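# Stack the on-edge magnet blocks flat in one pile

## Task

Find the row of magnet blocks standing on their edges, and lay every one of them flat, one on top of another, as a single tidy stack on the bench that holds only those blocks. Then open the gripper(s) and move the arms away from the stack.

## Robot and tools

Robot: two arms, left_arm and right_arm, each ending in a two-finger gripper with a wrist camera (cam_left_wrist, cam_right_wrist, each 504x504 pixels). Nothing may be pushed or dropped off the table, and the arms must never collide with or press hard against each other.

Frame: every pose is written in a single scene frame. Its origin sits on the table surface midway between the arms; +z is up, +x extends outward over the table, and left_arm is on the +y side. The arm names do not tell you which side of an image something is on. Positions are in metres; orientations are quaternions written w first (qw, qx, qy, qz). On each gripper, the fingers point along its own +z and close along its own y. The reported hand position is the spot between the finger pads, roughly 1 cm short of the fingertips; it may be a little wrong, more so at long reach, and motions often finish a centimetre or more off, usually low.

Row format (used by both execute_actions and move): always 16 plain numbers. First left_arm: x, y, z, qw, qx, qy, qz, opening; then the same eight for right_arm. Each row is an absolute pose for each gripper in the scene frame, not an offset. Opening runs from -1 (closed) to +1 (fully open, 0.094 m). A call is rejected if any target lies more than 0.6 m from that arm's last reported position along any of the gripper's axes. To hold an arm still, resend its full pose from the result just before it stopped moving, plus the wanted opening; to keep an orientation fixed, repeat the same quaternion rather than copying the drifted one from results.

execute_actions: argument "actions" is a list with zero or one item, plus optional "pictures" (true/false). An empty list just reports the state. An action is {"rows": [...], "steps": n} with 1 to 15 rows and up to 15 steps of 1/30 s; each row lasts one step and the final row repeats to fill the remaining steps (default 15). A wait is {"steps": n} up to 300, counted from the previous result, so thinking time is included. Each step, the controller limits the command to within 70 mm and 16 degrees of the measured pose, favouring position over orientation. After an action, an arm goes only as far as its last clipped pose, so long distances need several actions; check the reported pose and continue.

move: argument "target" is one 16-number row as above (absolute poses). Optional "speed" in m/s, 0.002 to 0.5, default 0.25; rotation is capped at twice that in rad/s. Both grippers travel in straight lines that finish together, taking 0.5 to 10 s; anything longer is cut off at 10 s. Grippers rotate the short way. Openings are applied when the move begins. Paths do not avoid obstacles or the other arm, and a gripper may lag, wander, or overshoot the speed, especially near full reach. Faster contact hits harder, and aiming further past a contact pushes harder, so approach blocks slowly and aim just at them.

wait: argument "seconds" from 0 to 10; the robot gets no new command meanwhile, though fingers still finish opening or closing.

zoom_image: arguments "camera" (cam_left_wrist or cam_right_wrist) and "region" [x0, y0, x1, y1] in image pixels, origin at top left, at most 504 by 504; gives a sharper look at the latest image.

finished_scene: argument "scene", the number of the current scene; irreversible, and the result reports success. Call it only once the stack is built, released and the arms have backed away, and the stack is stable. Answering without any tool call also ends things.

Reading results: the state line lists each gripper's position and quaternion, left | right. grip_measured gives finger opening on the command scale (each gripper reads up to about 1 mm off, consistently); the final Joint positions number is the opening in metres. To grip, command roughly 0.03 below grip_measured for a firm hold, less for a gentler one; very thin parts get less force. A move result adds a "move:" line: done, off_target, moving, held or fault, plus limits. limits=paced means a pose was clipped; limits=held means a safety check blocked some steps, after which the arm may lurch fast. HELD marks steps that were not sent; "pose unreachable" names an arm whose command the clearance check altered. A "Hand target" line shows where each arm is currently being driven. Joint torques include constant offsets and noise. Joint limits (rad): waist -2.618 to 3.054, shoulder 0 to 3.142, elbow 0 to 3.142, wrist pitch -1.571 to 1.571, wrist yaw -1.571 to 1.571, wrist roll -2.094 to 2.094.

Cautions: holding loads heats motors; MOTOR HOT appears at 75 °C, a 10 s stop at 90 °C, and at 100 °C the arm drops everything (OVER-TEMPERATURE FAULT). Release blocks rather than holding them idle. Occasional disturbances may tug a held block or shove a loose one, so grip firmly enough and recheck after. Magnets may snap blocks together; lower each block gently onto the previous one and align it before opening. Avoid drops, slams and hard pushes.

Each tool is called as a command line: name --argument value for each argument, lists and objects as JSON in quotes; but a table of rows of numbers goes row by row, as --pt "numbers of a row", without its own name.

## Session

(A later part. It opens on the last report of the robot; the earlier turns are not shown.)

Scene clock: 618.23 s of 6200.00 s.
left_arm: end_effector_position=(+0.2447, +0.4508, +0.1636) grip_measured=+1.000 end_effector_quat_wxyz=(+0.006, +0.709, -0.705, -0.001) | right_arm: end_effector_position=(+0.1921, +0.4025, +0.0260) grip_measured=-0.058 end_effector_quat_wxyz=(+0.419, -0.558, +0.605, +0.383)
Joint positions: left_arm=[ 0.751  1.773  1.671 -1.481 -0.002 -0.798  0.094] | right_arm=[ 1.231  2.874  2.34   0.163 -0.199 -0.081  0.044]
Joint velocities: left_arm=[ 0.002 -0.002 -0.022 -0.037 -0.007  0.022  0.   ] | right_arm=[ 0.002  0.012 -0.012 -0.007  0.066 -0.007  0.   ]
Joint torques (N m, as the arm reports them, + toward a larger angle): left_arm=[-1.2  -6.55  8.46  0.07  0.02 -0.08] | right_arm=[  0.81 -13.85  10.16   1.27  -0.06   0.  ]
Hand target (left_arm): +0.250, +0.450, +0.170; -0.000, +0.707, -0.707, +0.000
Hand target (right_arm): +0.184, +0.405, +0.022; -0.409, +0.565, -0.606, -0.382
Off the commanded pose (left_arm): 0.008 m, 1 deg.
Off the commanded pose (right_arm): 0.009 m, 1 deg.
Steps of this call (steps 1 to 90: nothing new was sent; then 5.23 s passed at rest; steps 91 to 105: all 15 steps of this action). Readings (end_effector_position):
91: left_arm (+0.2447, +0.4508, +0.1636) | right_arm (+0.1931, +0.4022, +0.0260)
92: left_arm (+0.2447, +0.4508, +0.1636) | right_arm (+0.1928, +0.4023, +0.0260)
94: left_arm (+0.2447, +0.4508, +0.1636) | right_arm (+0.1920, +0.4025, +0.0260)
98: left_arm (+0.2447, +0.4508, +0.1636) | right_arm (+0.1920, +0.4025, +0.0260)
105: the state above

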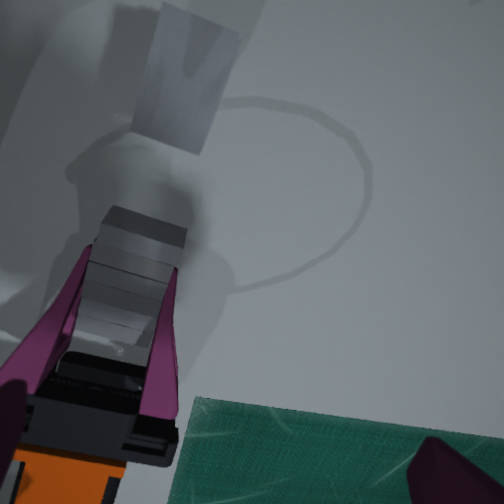

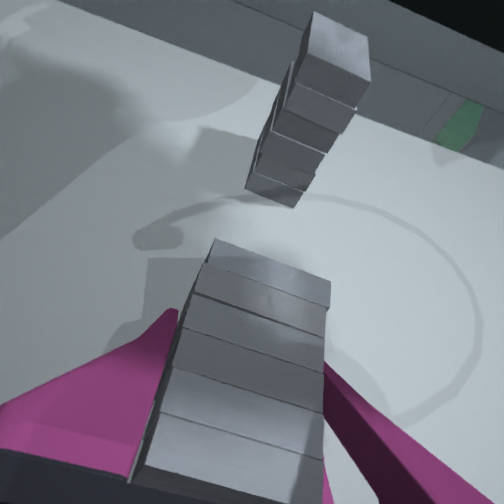

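execute_actions --actions '[{"rows": [[0.25,0.45,0.17,0,-0.7071,0.7071,0,1, 0.184,0.405,0.022,0.4090,-0.5654,0.6063,0.3814,-0.2]], "steps": 15}]'

Scene clock: 622.87 s of 6200.00 s.
left_arm: end_effector_position=(+0.2447, +0.4508, +0.1636) grip_measured=+1.000 end_effector_quat_wxyz=(+0.006, +0.709, -0.705, -0.001) | right_arm: end_effector_position=(+0.1923, +0.4024, +0.0259) grip_measured=-0.115 end_effector_quat_wxyz=(+0.419, -0.558, +0.606, +0.382)
Joint positions: left_arm=[ 0.751  1.773  1.671 -1.481 -0.002 -0.798  0.094] | right_arm=[ 1.231  2.874  2.34   0.163 -0.198 -0.081  0.042]
Joint velocities: left_arm=[-0.007  0.007 -0.017  0.051  0.037 -0.007  0.   ] | right_arm=[-0.007  0.002 -0.002 -0.007 -0.007  0.051 -0.   ]
Joint torques (N m, as the arm reports them, + toward a larger angle): left_arm=[-1.21 -6.54  8.59  0.07  0.02 -0.08] | right_arm=[  0.93 -13.92  10.11   1.28  -0.07  -0.02]
Hand target (left_arm): +0.250, +0.450, +0.170; -0.000, +0.707, -0.707, +0.000
Hand target (right_arm): +0.184, +0.405, +0.022; -0.409, +0.565, -0.606, -0.382
Off the commanded pose (left_arm): 0.008 m, 1 deg.
Off the commanded pose (right_arm): 0.010 m, 1 deg.
Steps of this call (steps 1 to 90: nothing new was sent; then 1.13 s passed at rest; steps 91 to 105: all 15 steps of this action). Readings (end_effector_position):
91: left_arm (+0.2447, +0.4508, +0.1636) | right_arm (+0.1924, +0.4025, +0.0260)
92: left_arm (+0.2447, +0.4508, +0.1636) | right_arm (+0.1923, +0.4024, +0.0259)
94: left_arm (+0.2447, +0.4508, +0.1636) | right_arm (+0.1923, +0.4024, +0.0259)
98: left_arm (+0.2447, +0.4508, +0.1636) | right_arm (+0.1923, +0.4024, +0.0259)
105: the state above

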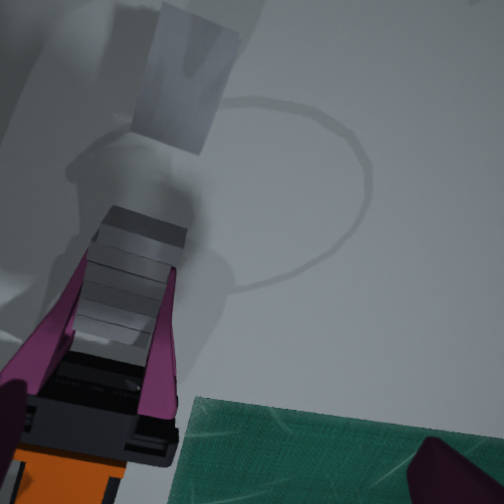

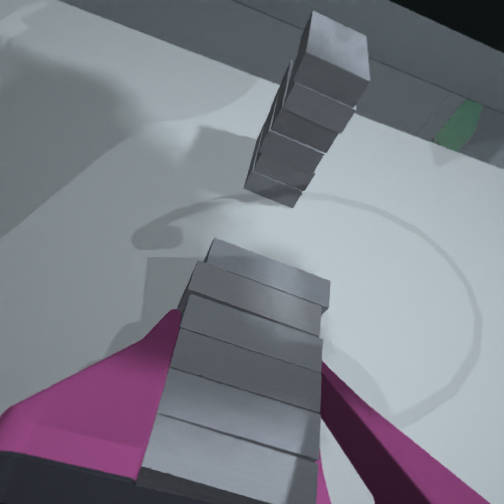

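move --target '[0.25,0.45,0.17,0,-0.7071,0.7071,0,1, 0.186,0.402,0.06,0.4090,-0.5654,0.6063,0.3814,-0.17]' --speed 0.03

Scene clock: 628.67 s of 6200.00 s.
left_arm: end_effector_position=(+0.2447, +0.4508, +0.1636) grip_measured=+1.000 end_effector_quat_wxyz=(+0.006, +0.709, -0.705, -0.001) | right_arm: end_effector_position=(+0.1910, +0.3977, +0.0267) grip_measured=-0.115 end_effector_quat_wxyz=(+0.401, -0.566, +0.617, +0.371)
Joint positions: left_arm=[ 0.751  1.773  1.671 -1.481 -0.002 -0.798  0.094] | right_arm=[ 1.231  2.849  2.34   0.086 -0.198 -0.085  0.042]
Joint velocities: left_arm=[-0.002  0.002  0.002  0.051 -0.051 -0.007  0.   ] | right_arm=[ 0.002  0.002  0.002 -0.022 -0.066  0.022  0.001]
Joint torques (N m, as the arm reports them, + toward a larger angle): left_arm=[-1.09 -6.65  8.45  0.07  0.02 -0.1 ] | right_arm=[  0.38 -17.89   9.83   1.33  -0.14   0.  ]
Hand target (left_arm): +0.250, +0.450, +0.170; -0.000, +0.707, -0.707, +0.000
Hand target (right_arm): +0.186, +0.402, +0.059; -0.409, +0.565, -0.606, -0.381
Off the commanded pose (left_arm): 0.008 m, 1 deg.
Off the commanded pose (right_arm): 0.034 m, 2 deg.
After step 90, 1.37 s passed at rest.
move: off_target (right_arm)

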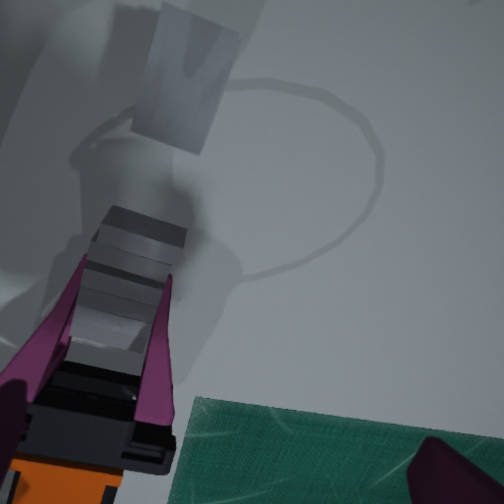

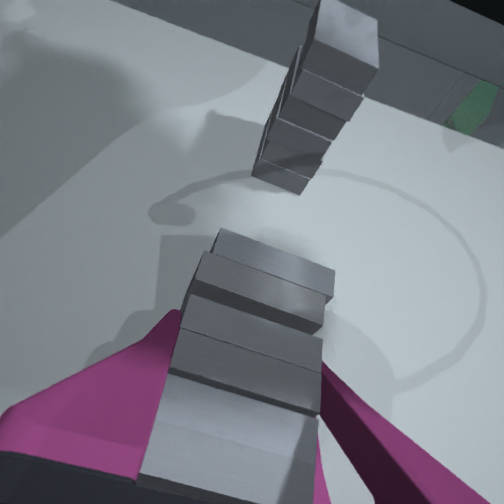

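move --target '[0.25,0.45,0.17,0,-0.7071,0.7071,0,1, 0.186,0.398,0.095,0.4090,-0.5654,0.6063,0.3814,-0.17]' --speed 0.04

Scene clock: 657.27 s of 6200.00 s.
left_arm: end_effector_position=(+0.2447, +0.4508, +0.1636) grip_measured=+1.000 end_effector_quat_wxyz=(+0.006, +0.709, -0.705, -0.001) | right_arm: end_effector_position=(+0.1883, +0.3889, +0.0445) grip_measured=-0.115 end_effector_quat_wxyz=(+0.377, -0.576, +0.632, +0.356)
Joint positions: left_arm=[ 0.751  1.773  1.671 -1.481 -0.002 -0.798  0.094] | right_arm=[ 1.231  2.782  2.337 -0.046 -0.198 -0.086  0.042]
Joint velocities: left_arm=[ 0.017  0.012 -0.017 -0.022 -0.066 -0.007  0.   ] | right_arm=[-0.022 -0.002 -0.066 -0.022  0.022  0.022 -0.001]
Joint torques (N m, as the arm reports them, + toward a larger angle): left_arm=[-1.17 -6.58  8.48  0.1   0.03 -0.08] | right_arm=[  0.24 -19.21   8.41   1.84  -0.19   0.  ]
Hand target (left_arm): +0.250, +0.450, +0.170; -0.000, +0.707, -0.707, +0.000
Hand target (right_arm): +0.186, +0.397, +0.094; +0.409, -0.566, +0.606, +0.381
Off the commanded pose (left_arm): 0.008 m, 1 deg.
Off the commanded pose (right_arm): 0.051 m, 6 deg.
After step 90, 23.50 s passed at rest.
move: off_target (right_arm)

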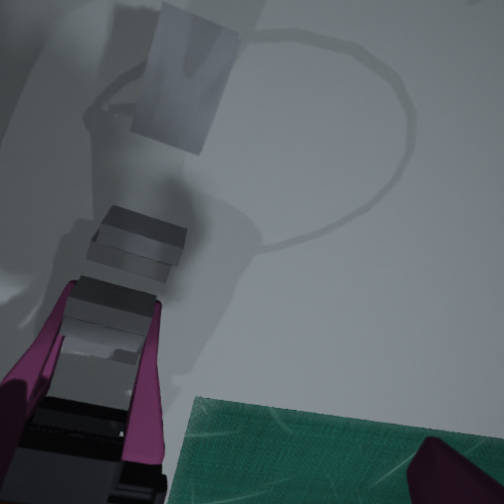

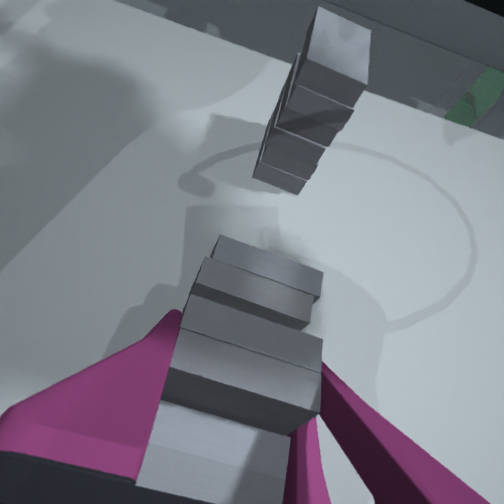

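zoom_image --camera "cam_left_wrist" --region '[0,180,250,480]'

zoom_image --camera "cam_right_wrist" --region '[100,200,400,504]'

Region (0, 180, 250, 480) of cam_left_wrist's 504x504 image, scaled by 1.680, with more detail than that image has.

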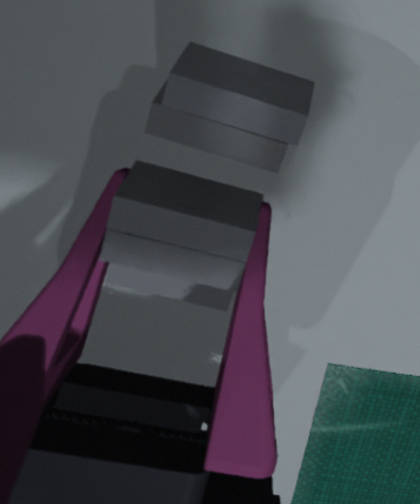

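Region (100, 200, 400, 504) of cam_right_wrist's 504x504 image, scaled by 1.658, with more detail than that image has; it fills the left 497 columns of this view, and the rest is white.

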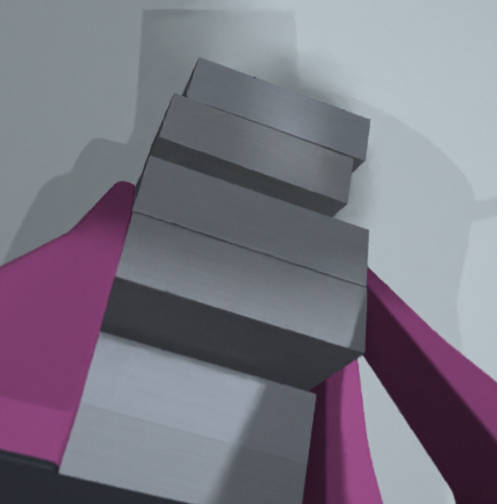

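move --target '[0.25,0.45,0.17,0,-0.7071,0.7071,0,1, 0.186,0.385,0.13,0.4090,-0.5654,0.6063,0.3814,-0.17]' --speed 0.05

Scene clock: 673.00 s of 6200.00 s.
left_arm: end_effector_position=(+0.2447, +0.4508, +0.1636) grip_measured=+1.000 end_effector_quat_wxyz=(+0.006, +0.709, -0.705, -0.001) | right_arm: end_effector_position=(+0.1839, +0.3771, +0.0767) grip_measured=-0.115 end_effector_quat_wxyz=(+0.373, -0.578, +0.633, +0.355)
Joint positions: left_arm=[ 0.751  1.773  1.671 -1.481 -0.002 -0.798  0.094] | right_arm=[ 1.231  2.665  2.242 -0.077 -0.201 -0.087  0.042]
Joint velocities: left_arm=[-0.007 -0.017 -0.002  0.007  0.007 -0.022  0.   ] | right_arm=[ 0.012  0.007 -0.012 -0.037 -0.007  0.022 -0.   ]
Joint torques (N m, as the arm reports them, + toward a larger angle): left_arm=[-1.2  -6.53  8.52  0.09  0.03 -0.09] | right_arm=[ -0.28 -18.71   8.71   1.91  -0.21  -0.03]
Hand target (left_arm): +0.250, +0.450, +0.170; -0.000, +0.707, -0.707, +0.000
Hand target (right_arm): +0.185, +0.383, +0.129; +0.409, -0.566, +0.606, +0.381
Off the commanded pose (left_arm): 0.008 m, 1 deg.
Off the commanded pose (right_arm): 0.054 m, 6 deg.
After step 90, 10.63 s passed at rest.
move: off_target (right_arm)

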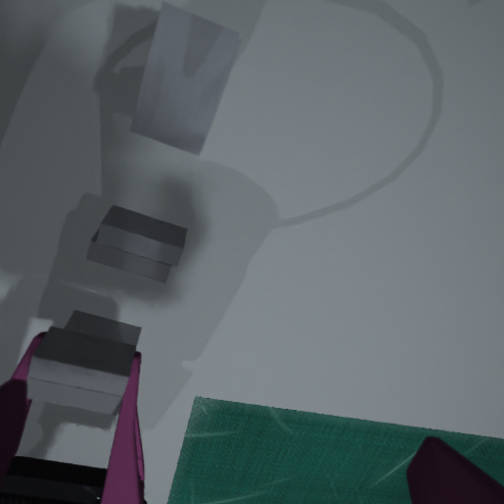

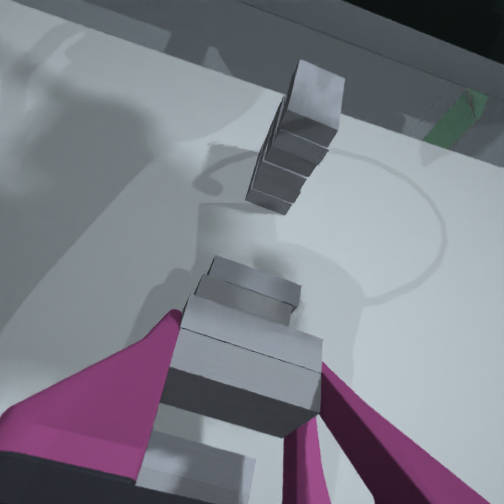

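move --target '[0.25,0.45,0.17,0,-0.7071,0.7071,0,1, 0.18,0.15,0.17,0.3135,-0.5299,0.7569,0.2195,-0.17]' --speed 0.1

Scene clock: 715.50 s of 6200.00 s.
left_arm: end_effector_position=(+0.2447, +0.4508, +0.1636) grip_measured=+1.000 end_effector_quat_wxyz=(+0.006, +0.709, -0.705, -0.001) | right_arm: end_effector_position=(+0.1745, +0.1444, +0.1396) grip_measured=-0.115 end_effector_quat_wxyz=(+0.282, -0.545, +0.764, +0.200)
Joint positions: left_arm=[ 0.751  1.773  1.671 -1.481 -0.002 -0.798  0.094] | right_arm=[ 1.178  1.815  1.392 -0.442 -0.011 -0.016  0.042]
Joint velocities: left_arm=[ 0.007  0.007 -0.012 -0.11  -0.051  0.037  0.   ] | right_arm=[ 0.002 -0.012 -0.007 -0.007  0.007 -0.022 -0.   ]
Joint torques (N m, as the arm reports them, + toward a larger angle): left_arm=[-1.19 -6.6   8.5   0.09  0.01 -0.06] | right_arm=[ -0.74 -12.01   8.09   1.46   0.03   0.1 ]
Hand target (left_arm): +0.250, +0.450, +0.170; -0.000, +0.707, -0.707, +0.000
Hand target (right_arm): +0.181, +0.148, +0.168; +0.313, -0.530, +0.757, +0.220
Off the commanded pose (left_arm): 0.008 m, 1 deg.
Off the commanded pose (right_arm): 0.031 m, 5 deg.
After step 90, 36.50 s passed at rest.
move: off_target (right_arm)

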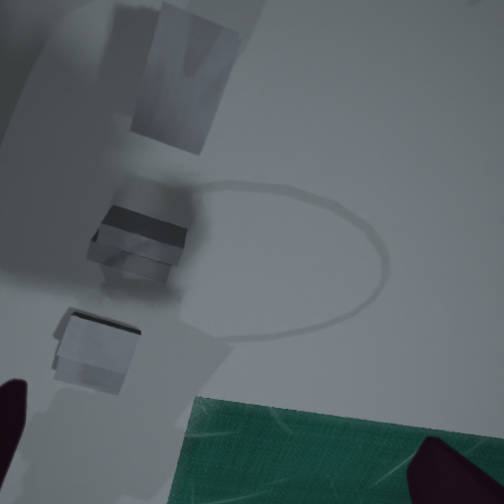

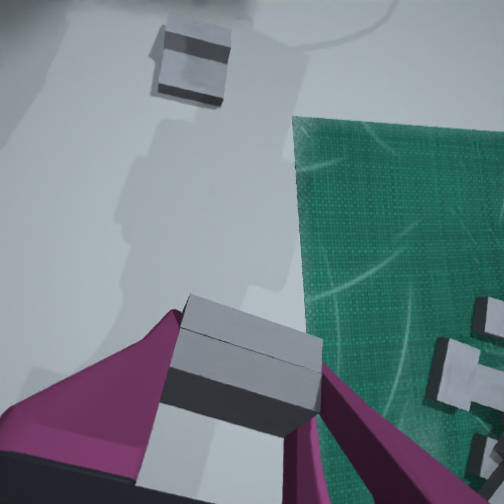

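zoom_image --camera "cam_left_wrist" --region '[20,170,260,420]'

zoom_image --camera "cam_right_wrist" --region '[120,0,300,150]'

Region (20, 170, 260, 420) of cam_left_wrist's 504x504 image, scaled by 2.016, with more detail than that image has; it fills the left 484 columns of this view, and the rest is white.

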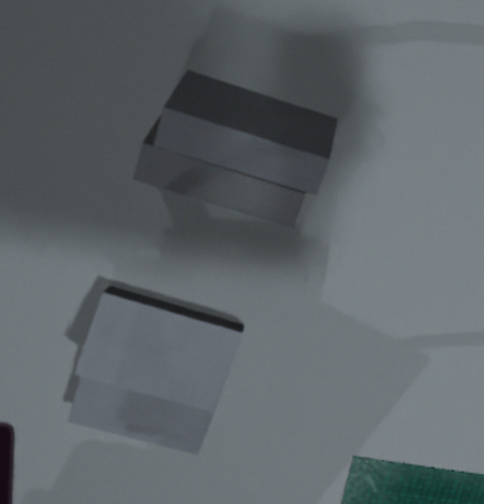

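Region (120, 0, 300, 150) of cam_right_wrist's 504x504 image, scaled by 2.800, with more detail than that image has.

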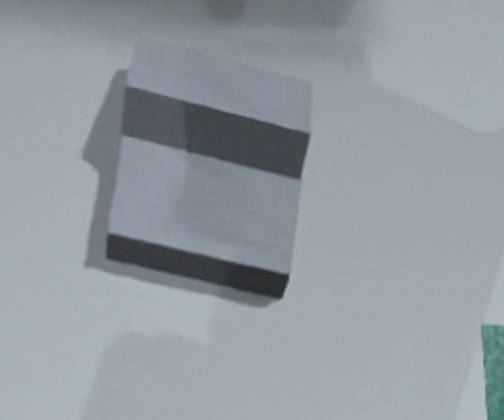

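move --target '[0.25,0.45,0.17,0,-0.7071,0.7071,0,1, 0.18,-0.02,0.14,0.0410,-0.3417,0.9388,0.0149,-0.17]' --speed 0.12

Scene clock: 803.80 s of 6200.00 s.
left_arm: end_effector_position=(+0.2447, +0.4508, +0.1636) grip_measured=+1.000 end_effector_quat_wxyz=(+0.006, +0.709, -0.705, -0.001) | right_arm: end_effector_position=(+0.1745, -0.0261, +0.1207) grip_measured=-0.115 end_effector_quat_wxyz=(+0.018, -0.350, +0.937, -0.005)
Joint positions: left_arm=[ 0.751  1.773  1.671 -1.481 -0.002 -0.798  0.094] | right_arm=[ 1.026  1.801  1.534 -1.283  0.032  0.353  0.042]
Joint velocities: left_arm=[-0.007 -0.007 -0.007  0.051  0.022 -0.081  0.   ] | right_arm=[-0.017 -0.007 -0.002 -0.022  0.022 -0.007 -0.   ]
Joint torques (N m, as the arm reports them, + toward a larger angle): left_arm=[-1.22 -6.53  8.52  0.09  0.01 -0.07] | right_arm=[-0.67 -9.86  9.97  0.17  0.    0.07]
Hand target (left_arm): +0.250, +0.450, +0.170; -0.000, +0.707, -0.707, +0.000
Hand target (right_arm): +0.181, -0.021, +0.140; +0.041, -0.341, +0.939, +0.015
Off the commanded pose (left_arm): 0.008 m, 1 deg.
Off the commanded pose (right_arm): 0.021 m, 4 deg.
After step 90, 81.47 s passed at rest.
move: off_target (right_arm)

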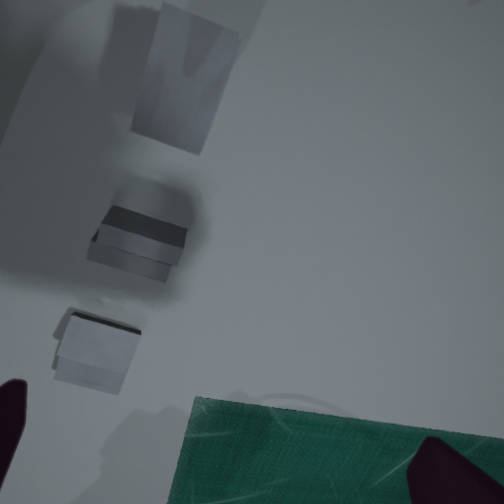

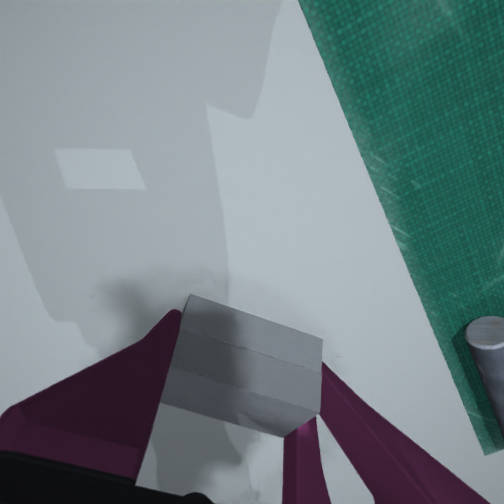

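move --target '[0.25,0.45,0.17,0,-0.7071,0.7071,0,1, 0.17,-0.07,0.09,-0.1848,0,0.9828,0,-0.17]' --speed 0.1

Scene clock: 810.13 s of 6200.00 s.
left_arm: end_effector_position=(+0.2447, +0.4508, +0.1636) grip_measured=+1.000 end_effector_quat_wxyz=(+0.006, +0.709, -0.705, -0.001) | right_arm: end_effector_position=(+0.1730, -0.0657, +0.0889) grip_measured=-0.115 end_effector_quat_wxyz=(-0.173, -0.010, +0.985, +0.003)
Joint positions: left_arm=[ 0.751  1.773  1.671 -1.481 -0.002 -0.798  0.094] | right_arm=[ 0.798  1.908  1.496 -1.394 -0.258  0.789  0.042]
Joint velocities: left_arm=[-0.007  0.002  0.022 -0.007  0.066 -0.007  0.   ] | right_arm=[-0.002 -0.017 -0.007 -0.007 -0.051  0.022  0.001]
Joint torques (N m, as the arm reports them, + toward a larger angle): left_arm=[-1.04 -6.57  8.45  0.1   0.02 -0.07] | right_arm=[-0.79 -8.1   6.14 -0.42 -0.27  0.07]
Hand target (left_arm): +0.250, +0.450, +0.170; -0.000, +0.707, -0.707, +0.000
Hand target (right_arm): +0.170, -0.069, +0.091; -0.185, +0.000, +0.983, +0.000
Off the commanded pose (left_arm): 0.008 m, 1 deg.
Off the commanded pose (right_arm): 0.005 m, 2 deg.
move: done

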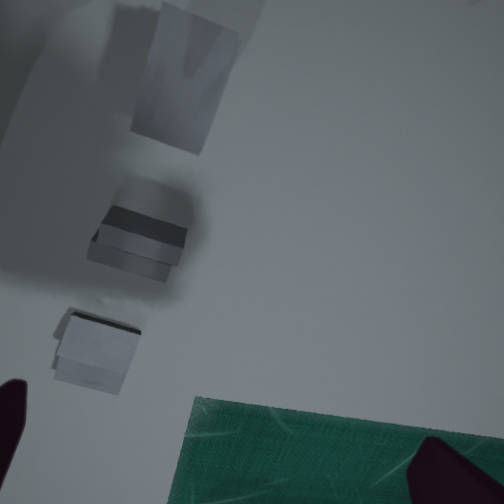

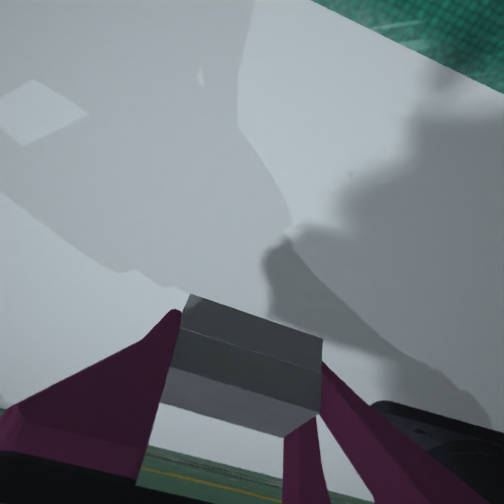

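move --target '[0.25,0.45,0.17,0,-0.7071,0.7071,0,1, 0.17,-0.07,0.035,-0.1994,0,0.9799,0,-0.17]' --speed 0.05

Scene clock: 828.20 s of 6200.00 s.
left_arm: end_effector_position=(+0.2447, +0.4508, +0.1636) grip_measured=+1.000 end_effector_quat_wxyz=(+0.006, +0.709, -0.705, -0.001) | right_arm: end_effector_position=(+0.1689, -0.0704, +0.0344) grip_measured=-0.115 end_effector_quat_wxyz=(-0.196, -0.001, +0.981, -0.009)
Joint positions: left_arm=[ 0.751  1.773  1.671 -1.481 -0.002 -0.798  0.094] | right_arm=[ 0.788  1.988  1.367 -1.237 -0.276  0.786  0.042]
Joint velocities: left_arm=[-0.012 -0.012  0.007 -0.022 -0.051 -0.007  0.   ] | right_arm=[ 0.002  0.002  0.007 -0.037 -0.007  0.037  0.   ]
Joint torques (N m, as the arm reports them, + toward a larger angle): left_arm=[-1.17 -6.55  8.53  0.1   0.03 -0.08] | right_arm=[-0.85 -8.41  5.85 -0.32 -0.31 -0.08]
Hand target (left_arm): +0.250, +0.450, +0.170; -0.000, +0.707, -0.707, +0.000
Hand target (right_arm): +0.170, -0.070, +0.035; -0.199, -0.000, +0.980, -0.000
Off the commanded pose (left_arm): 0.008 m, 1 deg.
Off the commanded pose (right_arm): 0.001 m, 1 deg.
After step 90, 13.60 s passed at rest.
move: done

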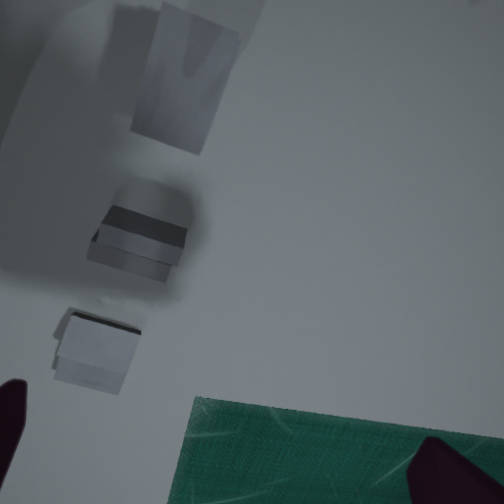

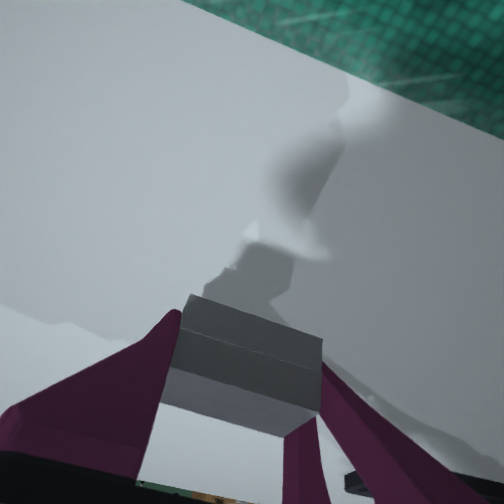

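move --target '[0.25,0.45,0.17,0,-0.7071,0.7071,0,1, 0.17,-0.07,0.018,-0.1865,0,0.9825,0,-0.17]' --speed 0.015

Scene clock: 832.27 s of 6200.00 s.
left_arm: end_effector_position=(+0.2447, +0.4508, +0.1636) grip_measured=+1.000 end_effector_quat_wxyz=(+0.006, +0.709, -0.705, -0.001) | right_arm: end_effector_position=(+0.1699, -0.0701, +0.0200) grip_measured=-0.115 end_effector_quat_wxyz=(-0.186, -0.003, +0.983, +0.000)
Joint positions: left_arm=[ 0.751  1.773  1.671 -1.481 -0.002 -0.798  0.094] | right_arm=[ 0.788  1.988  1.313 -1.155 -0.273  0.787  0.042]
Joint velocities: left_arm=[ 0.007  0.002  0.012 -0.007  0.007  0.007  0.   ] | right_arm=[-0.002  0.012 -0.007 -0.007 -0.022 -0.051  0.   ]
Joint torques (N m, as the arm reports them, + toward a larger angle): left_arm=[-1.13 -6.58  8.46  0.07  0.02 -0.07] | right_arm=[-0.08 -7.97  5.53 -0.24 -0.16  0.07]
Hand target (left_arm): +0.250, +0.450, +0.170; -0.000, +0.707, -0.707, +0.000
Hand target (right_arm): +0.170, -0.070, +0.018; -0.187, -0.000, +0.982, +0.000
Off the commanded pose (left_arm): 0.008 m, 1 deg.
Off the commanded pose (right_arm): 0.002 m, 0 deg.
move: done

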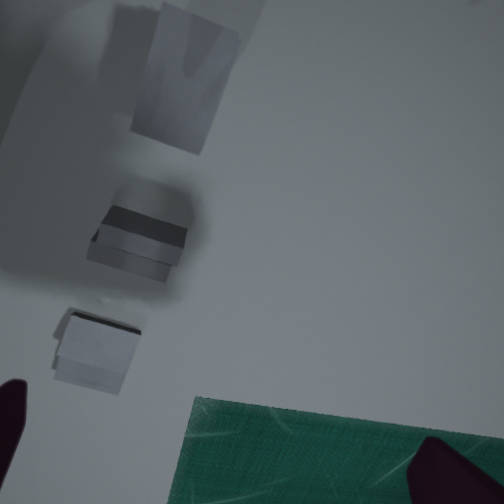

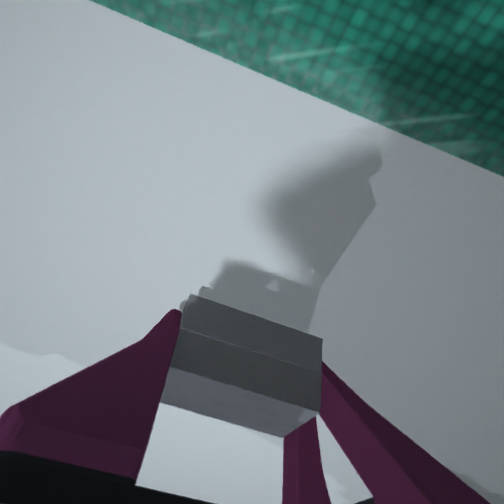

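move --target '[0.25,0.45,0.17,0,-0.7071,0.7071,0,1, 0.17,-0.07,0.010,-0.1865,0,0.9825,0,-0.17]' --speed 0.01

Scene clock: 836.27 s of 6200.00 s.
left_arm: end_effector_position=(+0.2447, +0.4508, +0.1636) grip_measured=+1.000 end_effector_quat_wxyz=(+0.006, +0.709, -0.705, -0.001) | right_arm: end_effector_position=(+0.1710, -0.0691, +0.0153) grip_measured=-0.116 end_effector_quat_wxyz=(-0.184, -0.004, +0.983, +0.002)
Joint positions: left_arm=[ 0.751  1.773  1.671 -1.481 -0.002 -0.798  0.094] | right_arm=[ 0.788  1.995  1.305 -1.134 -0.272  0.787  0.042]
Joint velocities: left_arm=[ 0.002 -0.002  0.002  0.007 -0.007 -0.007  0.   ] | right_arm=[-0.017 -0.002  0.007  0.007 -0.022  0.007  0.   ]
Joint torques (N m, as the arm reports them, + toward a larger angle): left_arm=[-1.13 -6.5   8.48  0.12  0.02 -0.07] | right_arm=[-0.08 -7.4   4.89 -0.15 -0.19  0.04]
Hand target (left_arm): +0.250, +0.450, +0.170; -0.000, +0.707, -0.707, +0.000
Hand target (right_arm): +0.170, -0.070, +0.010; -0.186, +0.000, +0.982, -0.000
Off the commanded pose (left_arm): 0.008 m, 1 deg.
Off the commanded pose (right_arm): 0.005 m, 1 deg.
move: done

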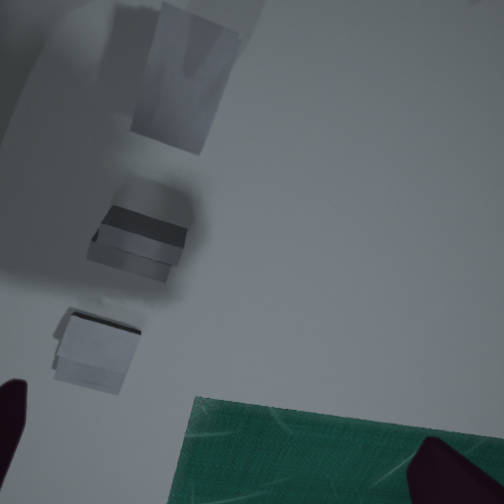

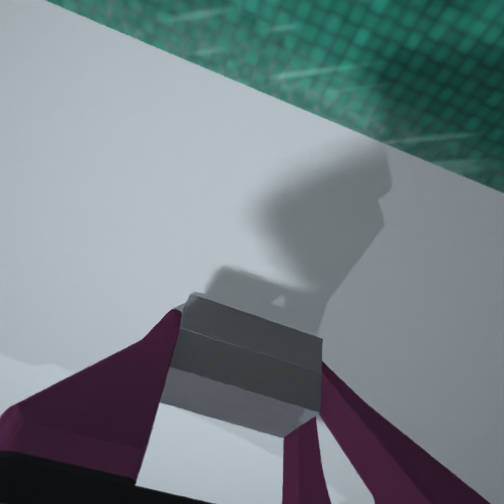

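execute_actions --actions '[{"rows": [[0.25,0.45,0.17,0,-0.7071,0.7071,0,1, 0.171,-0.069,0.014,-0.1865,0,0.9825,0,-0.11],[0.25,0.45,0.17,0,-0.7071,0.7071,0,1, 0.171,-0.069,0.014,-0.1865,0,0.9825,0,-0.105],[0.25,0.45,0.17,0,-0.7071,0.7071,0,1, 0.171,-0.069,0.014,-0.1865,0,0.9825,0,-0.10],[0.25,0.45,0.17,0,-0.7071,0.7071,0,1, 0.171,-0.069,0.014,-0.1865,0,0.9825,0,-0.095],[0.25,0.45,0.17,0,-0.7071,0.7071,0,1, 0.171,-0.069,0.014,-0.1865,0,0.9825,0,-0.09],[0.25,0.45,0.17,0,-0.7071,0.7071,0,1, 0.171,-0.069,0.014,-0.1865,0,0.9825,0,-0.08],[0.25,0.45,0.17,0,-0.7071,0.7071,0,1, 0.171,-0.069,0.014,-0.1865,0,0.9825,0,-0.06],[0.25,0.45,0.17,0,-0.7071,0.7071,0,1, 0.171,-0.069,0.014,-0.1865,0,0.9825,0,0.0],[0.25,0.45,0.17,0,-0.7071,0.7071,0,1, 0.171,-0.069,0.014,-0.1865,0,0.9825,0,0.1],[0.25,0.45,0.17,0,-0.7071,0.7071,0,1, 0.171,-0.069,0.014,-0.1865,0,0.9825,0,0.3]], "steps": 15}]'

Scene clock: 842.27 s of 6200.00 s.
left_arm: end_effector_position=(+0.2447, +0.4508, +0.1636) grip_measured=+1.000 end_effector_quat_wxyz=(+0.006, +0.709, -0.705, -0.001) | right_arm: end_effector_position=(+0.1696, -0.0707, +0.0158) grip_measured=+0.298 end_effector_quat_wxyz=(-0.187, -0.003, +0.982, -0.001)
Joint positions: left_arm=[ 0.751  1.773  1.671 -1.481 -0.002 -0.798  0.094] | right_arm=[ 0.788  1.995  1.305 -1.143 -0.272  0.788  0.061]
Joint velocities: left_arm=[ 0.012 -0.017  0.007  0.022 -0.007 -0.037  0.   ] | right_arm=[ 0.007  0.007 -0.007  0.007  0.051 -0.007 -0.001]
Joint torques (N m, as the arm reports them, + toward a larger angle): left_arm=[-1.15 -6.54  8.52  0.07  0.01 -0.06] | right_arm=[-0.07 -7.65  6.03 -0.25 -0.19  0.05]
Hand target (left_arm): +0.250, +0.450, +0.170; -0.000, +0.707, -0.707, +0.000
Hand target (right_arm): +0.171, -0.069, +0.014; -0.186, +0.000, +0.982, -0.000
Off the commanded pose (left_arm): 0.008 m, 1 deg.
Off the commanded pose (right_arm): 0.003 m, 0 deg.
Steps of this call (steps 1 to 90: nothing new was sent; then 2.50 s passed at rest; steps 91 to 105: all 15 steps of this action). Readings (end_effector_position):
91: left_arm (+0.2447, +0.4508, +0.1636) | right_arm (+0.1710, -0.0691, +0.0153)
92: left_arm (+0.2447, +0.4508, +0.1636) | right_arm (+0.1709, -0.0692, +0.0153)
94: left_arm (+0.2447, +0.4508, +0.1636) | right_arm (+0.1709, -0.0692, +0.0153)
98: left_arm (+0.2447, +0.4508, +0.1636) | right_arm (+0.1705, -0.0697, +0.0155)
105: the state above

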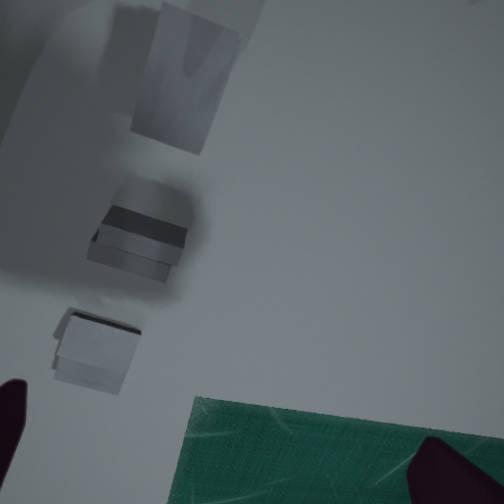

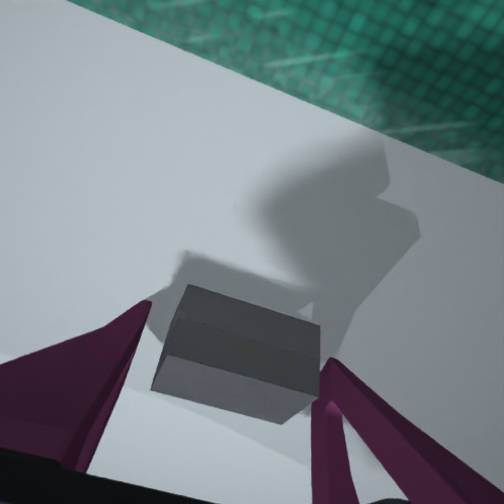

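move --target '[0.25,0.45,0.17,0,-0.7071,0.7071,0,1, 0.175,-0.07,0.10,-0.1865,0,0.9825,0,0.4]' --speed 0.1

Scene clock: 846.70 s of 6200.00 s.
left_arm: end_effector_position=(+0.2447, +0.4508, +0.1636) grip_measured=+1.000 end_effector_quat_wxyz=(+0.006, +0.709, -0.705, -0.001) | right_arm: end_effector_position=(+0.1677, -0.0728, +0.0850) grip_measured=+0.398 end_effector_quat_wxyz=(-0.202, +0.000, +0.979, -0.018)
Joint positions: left_arm=[ 0.751  1.773  1.671 -1.481 -0.002 -0.798  0.094] | right_arm=[ 0.788  1.944  1.508 -1.444 -0.272  0.788  0.066]
Joint velocities: left_arm=[-0.007  0.007  0.002 -0.007 -0.037 -0.037  0.   ] | right_arm=[-0.007 -0.002 -0.007 -0.037 -0.037 -0.066  0.   ]
Joint torques (N m, as the arm reports them, + toward a larger angle): left_arm=[-1.12 -6.6   8.55  0.13  0.01 -0.06] | right_arm=[ -0.87 -10.59   8.42  -0.47  -0.13  -0.04]
Hand target (left_arm): +0.250, +0.450, +0.170; -0.000, +0.707, -0.707, +0.000
Hand target (right_arm): +0.174, -0.071, +0.100; -0.186, +0.000, +0.982, -0.000
Off the commanded pose (left_arm): 0.008 m, 1 deg.
Off the commanded pose (right_arm): 0.017 m, 3 deg.
After step 90, 0.03 s passed at rest.
move: off_target (right_arm)

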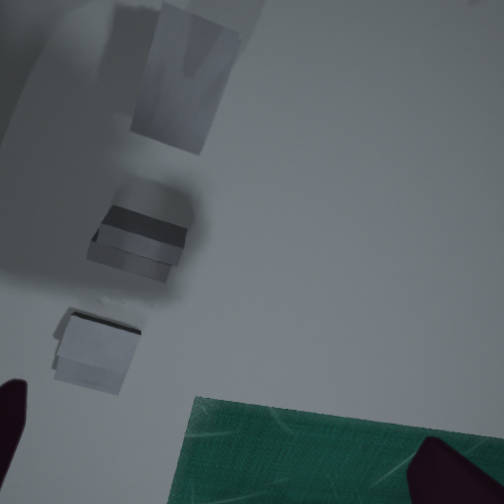

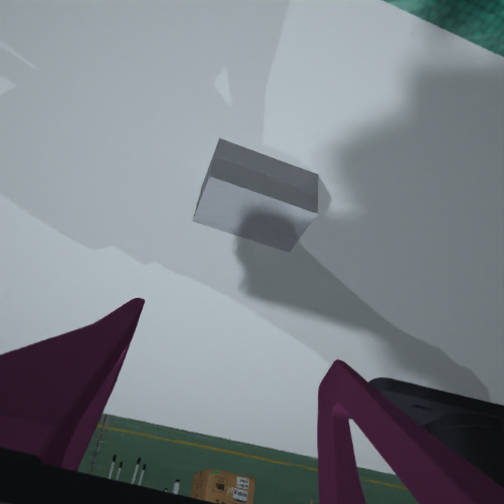

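move --target '[0.185,0.335,0.11,0,-0.6756,0.7373,0,0.4, 0.21,-0.28,0.15,0,0,1,0,0.4]' --speed 0.15

Scene clock: 913.70 s of 6200.00 s.
left_arm: end_effector_position=(+0.1814, +0.3349, +0.1075) grip_measured=+0.403 end_effector_quat_wxyz=(-0.019, -0.677, +0.735, +0.003) | right_arm: end_effector_position=(+0.2078, -0.2759, +0.1439) grip_measured=+0.398 end_effector_quat_wxyz=(-0.020, -0.000, +1.000, -0.003)
Joint positions: left_arm=[ 0.559  1.321  1.007 -1.295  0.    -0.901  0.066] | right_arm=[ 0.167  1.353  1.175 -1.433 -0.001  0.208  0.066]
Joint velocities: left_arm=[ 0.012 -0.002 -0.002 -0.037 -0.051  0.022 -0.001] | right_arm=[-0.007 -0.007 -0.002 -0.007 -0.007 -0.051 -0.   ]
Joint torques (N m, as the arm reports them, + toward a larger angle): left_arm=[-1.16 -4.87  5.65  0.34 -0.01 -0.08] | right_arm=[-0.81 -5.8   6.17  0.24  0.   -0.07]
Hand target (left_arm): +0.185, +0.335, +0.111; -0.001, +0.676, -0.737, -0.001
Hand target (right_arm): +0.211, -0.278, +0.148; +0.000, -0.000, +1.000, +0.000
Off the commanded pose (left_arm): 0.004 m, 2 deg.
Off the commanded pose (right_arm): 0.008 m, 2 deg.
After step 90, 61.90 s passed at rest.
move: done

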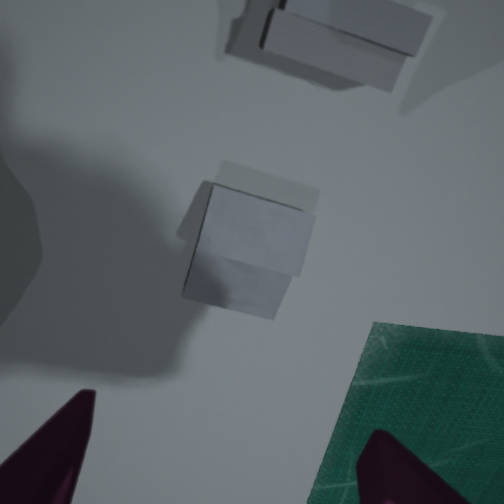

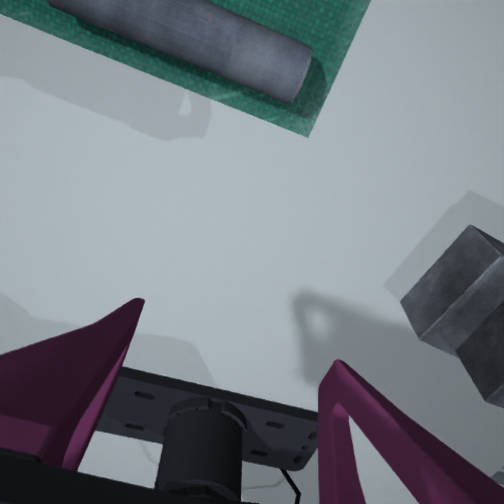

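zoom_image --camera "cam_left_wrist" --region '[150,140,350,340]'

Region (150, 140, 350, 340) of cam_left_wrist's 504x504 image, scaled by 2.520, with more detail than that image has.

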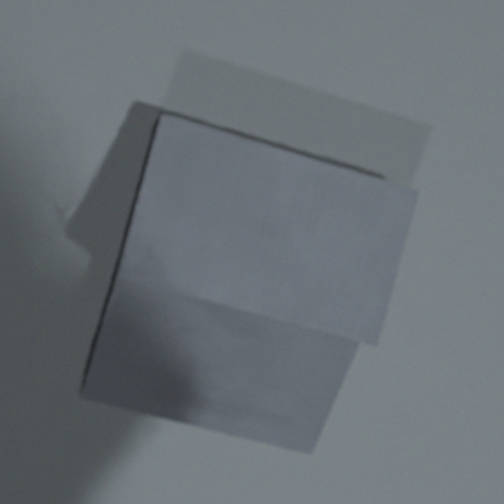

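move --target '[0.172,0.316,0.055,0,-0.6428,0.7660,0,0.6, 0.21,-0.28,0.15,0,0,1,0,0.4]' --speed 0.08

Scene clock: 949.93 s of 6200.00 s.
left_arm: end_effector_position=(+0.1666, +0.3149, +0.0519) grip_measured=+0.597 end_effector_quat_wxyz=(-0.020, -0.649, +0.760, +0.003) | right_arm: end_effector_position=(+0.2082, -0.2778, +0.1439) grip_measured=+0.398 end_effector_quat_wxyz=(-0.020, -0.001, +1.000, -0.003)
Joint positions: left_arm=[ 0.511  1.27   0.746 -1.088  0.001 -0.874  0.075] | right_arm=[ 0.157  1.353  1.175 -1.433 -0.001  0.197  0.066]
Joint velocities: left_arm=[ 0.017 -0.002  0.002 -0.007 -0.022  0.081 -0.   ] | right_arm=[ 0.002  0.007 -0.007  0.051 -0.037 -0.051 -0.   ]
Joint torques (N m, as the arm reports them, + toward a larger angle): left_arm=[-1.06 -4.28  5.5   0.33 -0.01  0.02] | right_arm=[-0.86 -6.12  6.71  0.14  0.04 -0.07]
Hand target (left_arm): +0.172, +0.316, +0.055; -0.000, -0.643, +0.766, -0.000
Hand target (right_arm): +0.210, -0.280, +0.150; -0.000, +0.000, +1.000, -0.000
Off the commanded pose (left_arm): 0.006 m, 3 deg.
Off the commanded pose (right_arm): 0.007 m, 2 deg.
After step 90, 31.97 s passed at rest.
move: off_target (left_arm)

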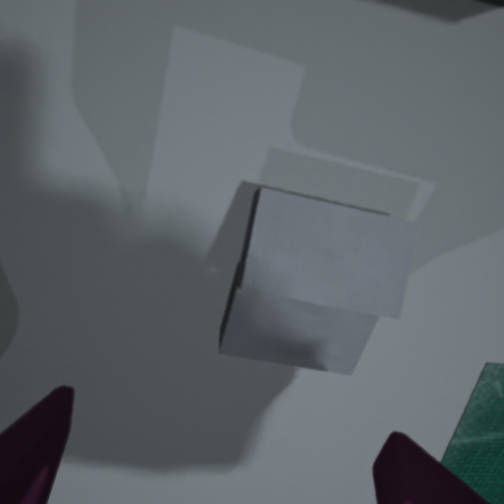

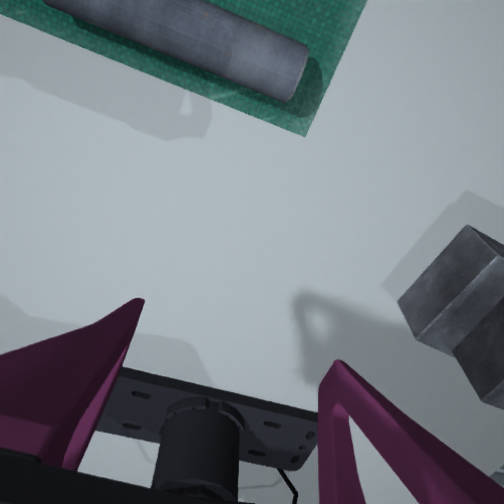

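zoom_image --camera "cam_left_wrist" --region '[0,150,504,504]'

Region (0, 150, 504, 504) of cam_left_wrist's 504x504 image, scaled by 1.000; it fills the top 354 rows of this view, and the rest is white.

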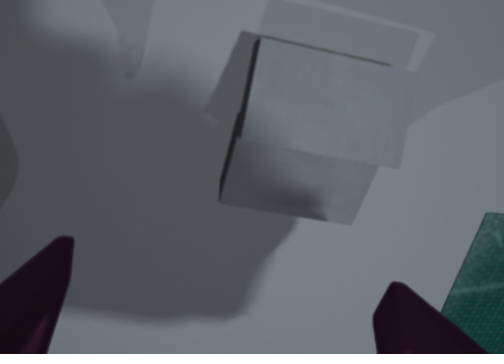

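move --target '[0.186,0.3135,0.05,0,-0.6428,0.7660,0,0.6, 0.21,-0.28,0.15,0,0,1,0,0.4]' --speed 0.05

Scene clock: 984.53 s of 6200.00 s.
left_arm: end_effector_position=(+0.1784, +0.3119, +0.0487) grip_measured=+0.597 end_effector_quat_wxyz=(-0.009, -0.645, +0.764, +0.002) | right_arm: end_effector_position=(+0.2082, -0.2778, +0.1439) grip_measured=+0.398 end_effector_quat_wxyz=(-0.020, -0.002, +1.000, -0.003)
Joint positions: left_arm=[ 0.463  1.288  0.746 -1.048  0.001 -0.909  0.075] | right_arm=[ 0.157  1.353  1.175 -1.433 -0.001  0.196  0.066]
Joint velocities: left_arm=[-0.007 -0.007  0.012  0.051 -0.007 -0.066 -0.001] | right_arm=[ 0.002  0.022 -0.012 -0.081 -0.066  0.051  0.   ]
Joint torques (N m, as the arm reports them, + toward a larger angle): left_arm=[-1.1  -1.72  6.76  0.37  0.01 -0.09] | right_arm=[-0.85 -6.1   6.79  0.14  0.03 -0.07]
Hand target (left_arm): +0.186, +0.314, +0.050; +0.001, -0.643, +0.766, +0.000
Hand target (right_arm): +0.210, -0.280, +0.150; -0.000, -0.000, +1.000, -0.000
Off the commanded pose (left_arm): 0.008 m, 1 deg.
Off the commanded pose (right_arm): 0.007 m, 2 deg.
After step 90, 30.80 s passed at rest.
move: done

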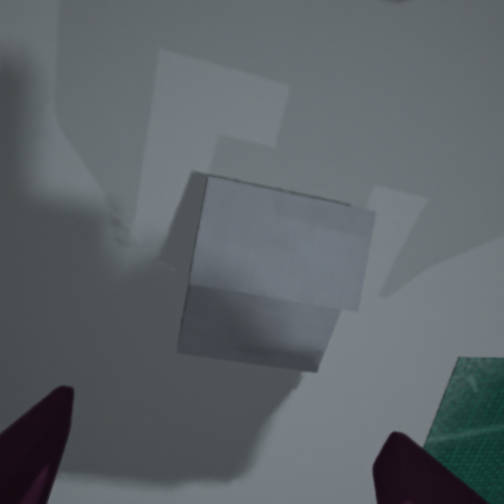

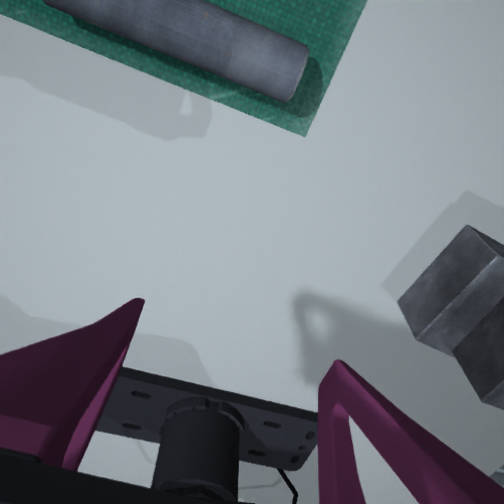

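move --target '[0.190,0.316,0.03,0,-0.6428,0.7660,0,0.6, 0.21,-0.28,0.15,0,0,1,0,0.4]' --speed 0.03

Scene clock: 998.00 s of 6200.00 s.
left_arm: end_effector_position=(+0.1871, +0.3165, +0.0322) grip_measured=+0.597 end_effector_quat_wxyz=(-0.003, -0.645, +0.764, +0.000) | right_arm: end_effector_position=(+0.2082, -0.2778, +0.1439) grip_measured=+0.398 end_effector_quat_wxyz=(-0.020, -0.002, +1.000, -0.003)
Joint positions: left_arm=[ 0.463  1.341  0.715 -0.95   0.001 -0.911  0.075] | right_arm=[ 0.157  1.353  1.175 -1.433 -0.001  0.196  0.066]
Joint velocities: left_arm=[-0.007  0.017  0.007 -0.037 -0.022 -0.051 -0.001] | right_arm=[-0.002 -0.012 -0.017 -0.037  0.022  0.007 -0.   ]
Joint torques (N m, as the arm reports them, + toward a larger angle): left_arm=[-0.95 -2.07  5.36  0.39 -0.02 -0.06] | right_arm=[-0.81 -6.11  6.73  0.16  0.02 -0.06]
Hand target (left_arm): +0.190, +0.316, +0.030; -0.000, -0.643, +0.766, -0.000
Hand target (right_arm): +0.210, -0.280, +0.150; -0.000, +0.000, +1.000, -0.000
Off the commanded pose (left_arm): 0.004 m, 1 deg.
Off the commanded pose (right_arm): 0.007 m, 2 deg.
After step 90, 9.33 s passed at rest.
move: done

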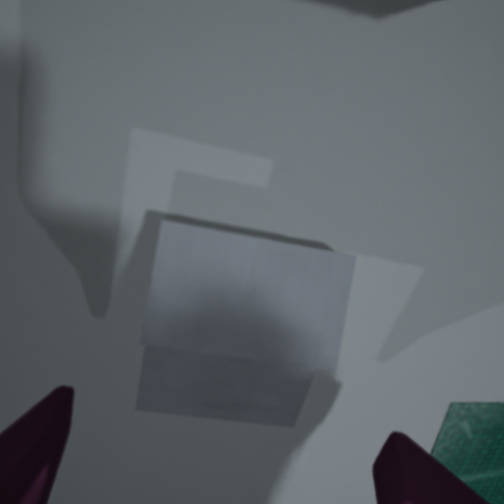

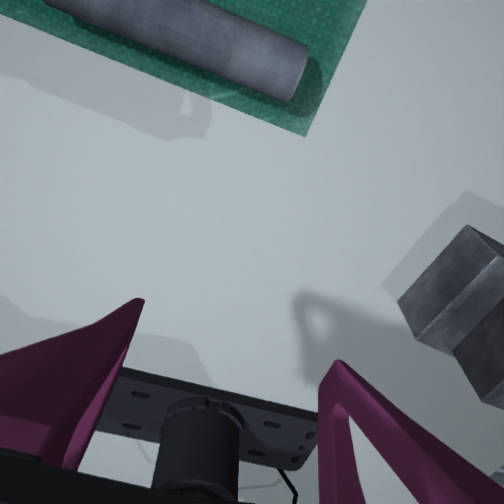

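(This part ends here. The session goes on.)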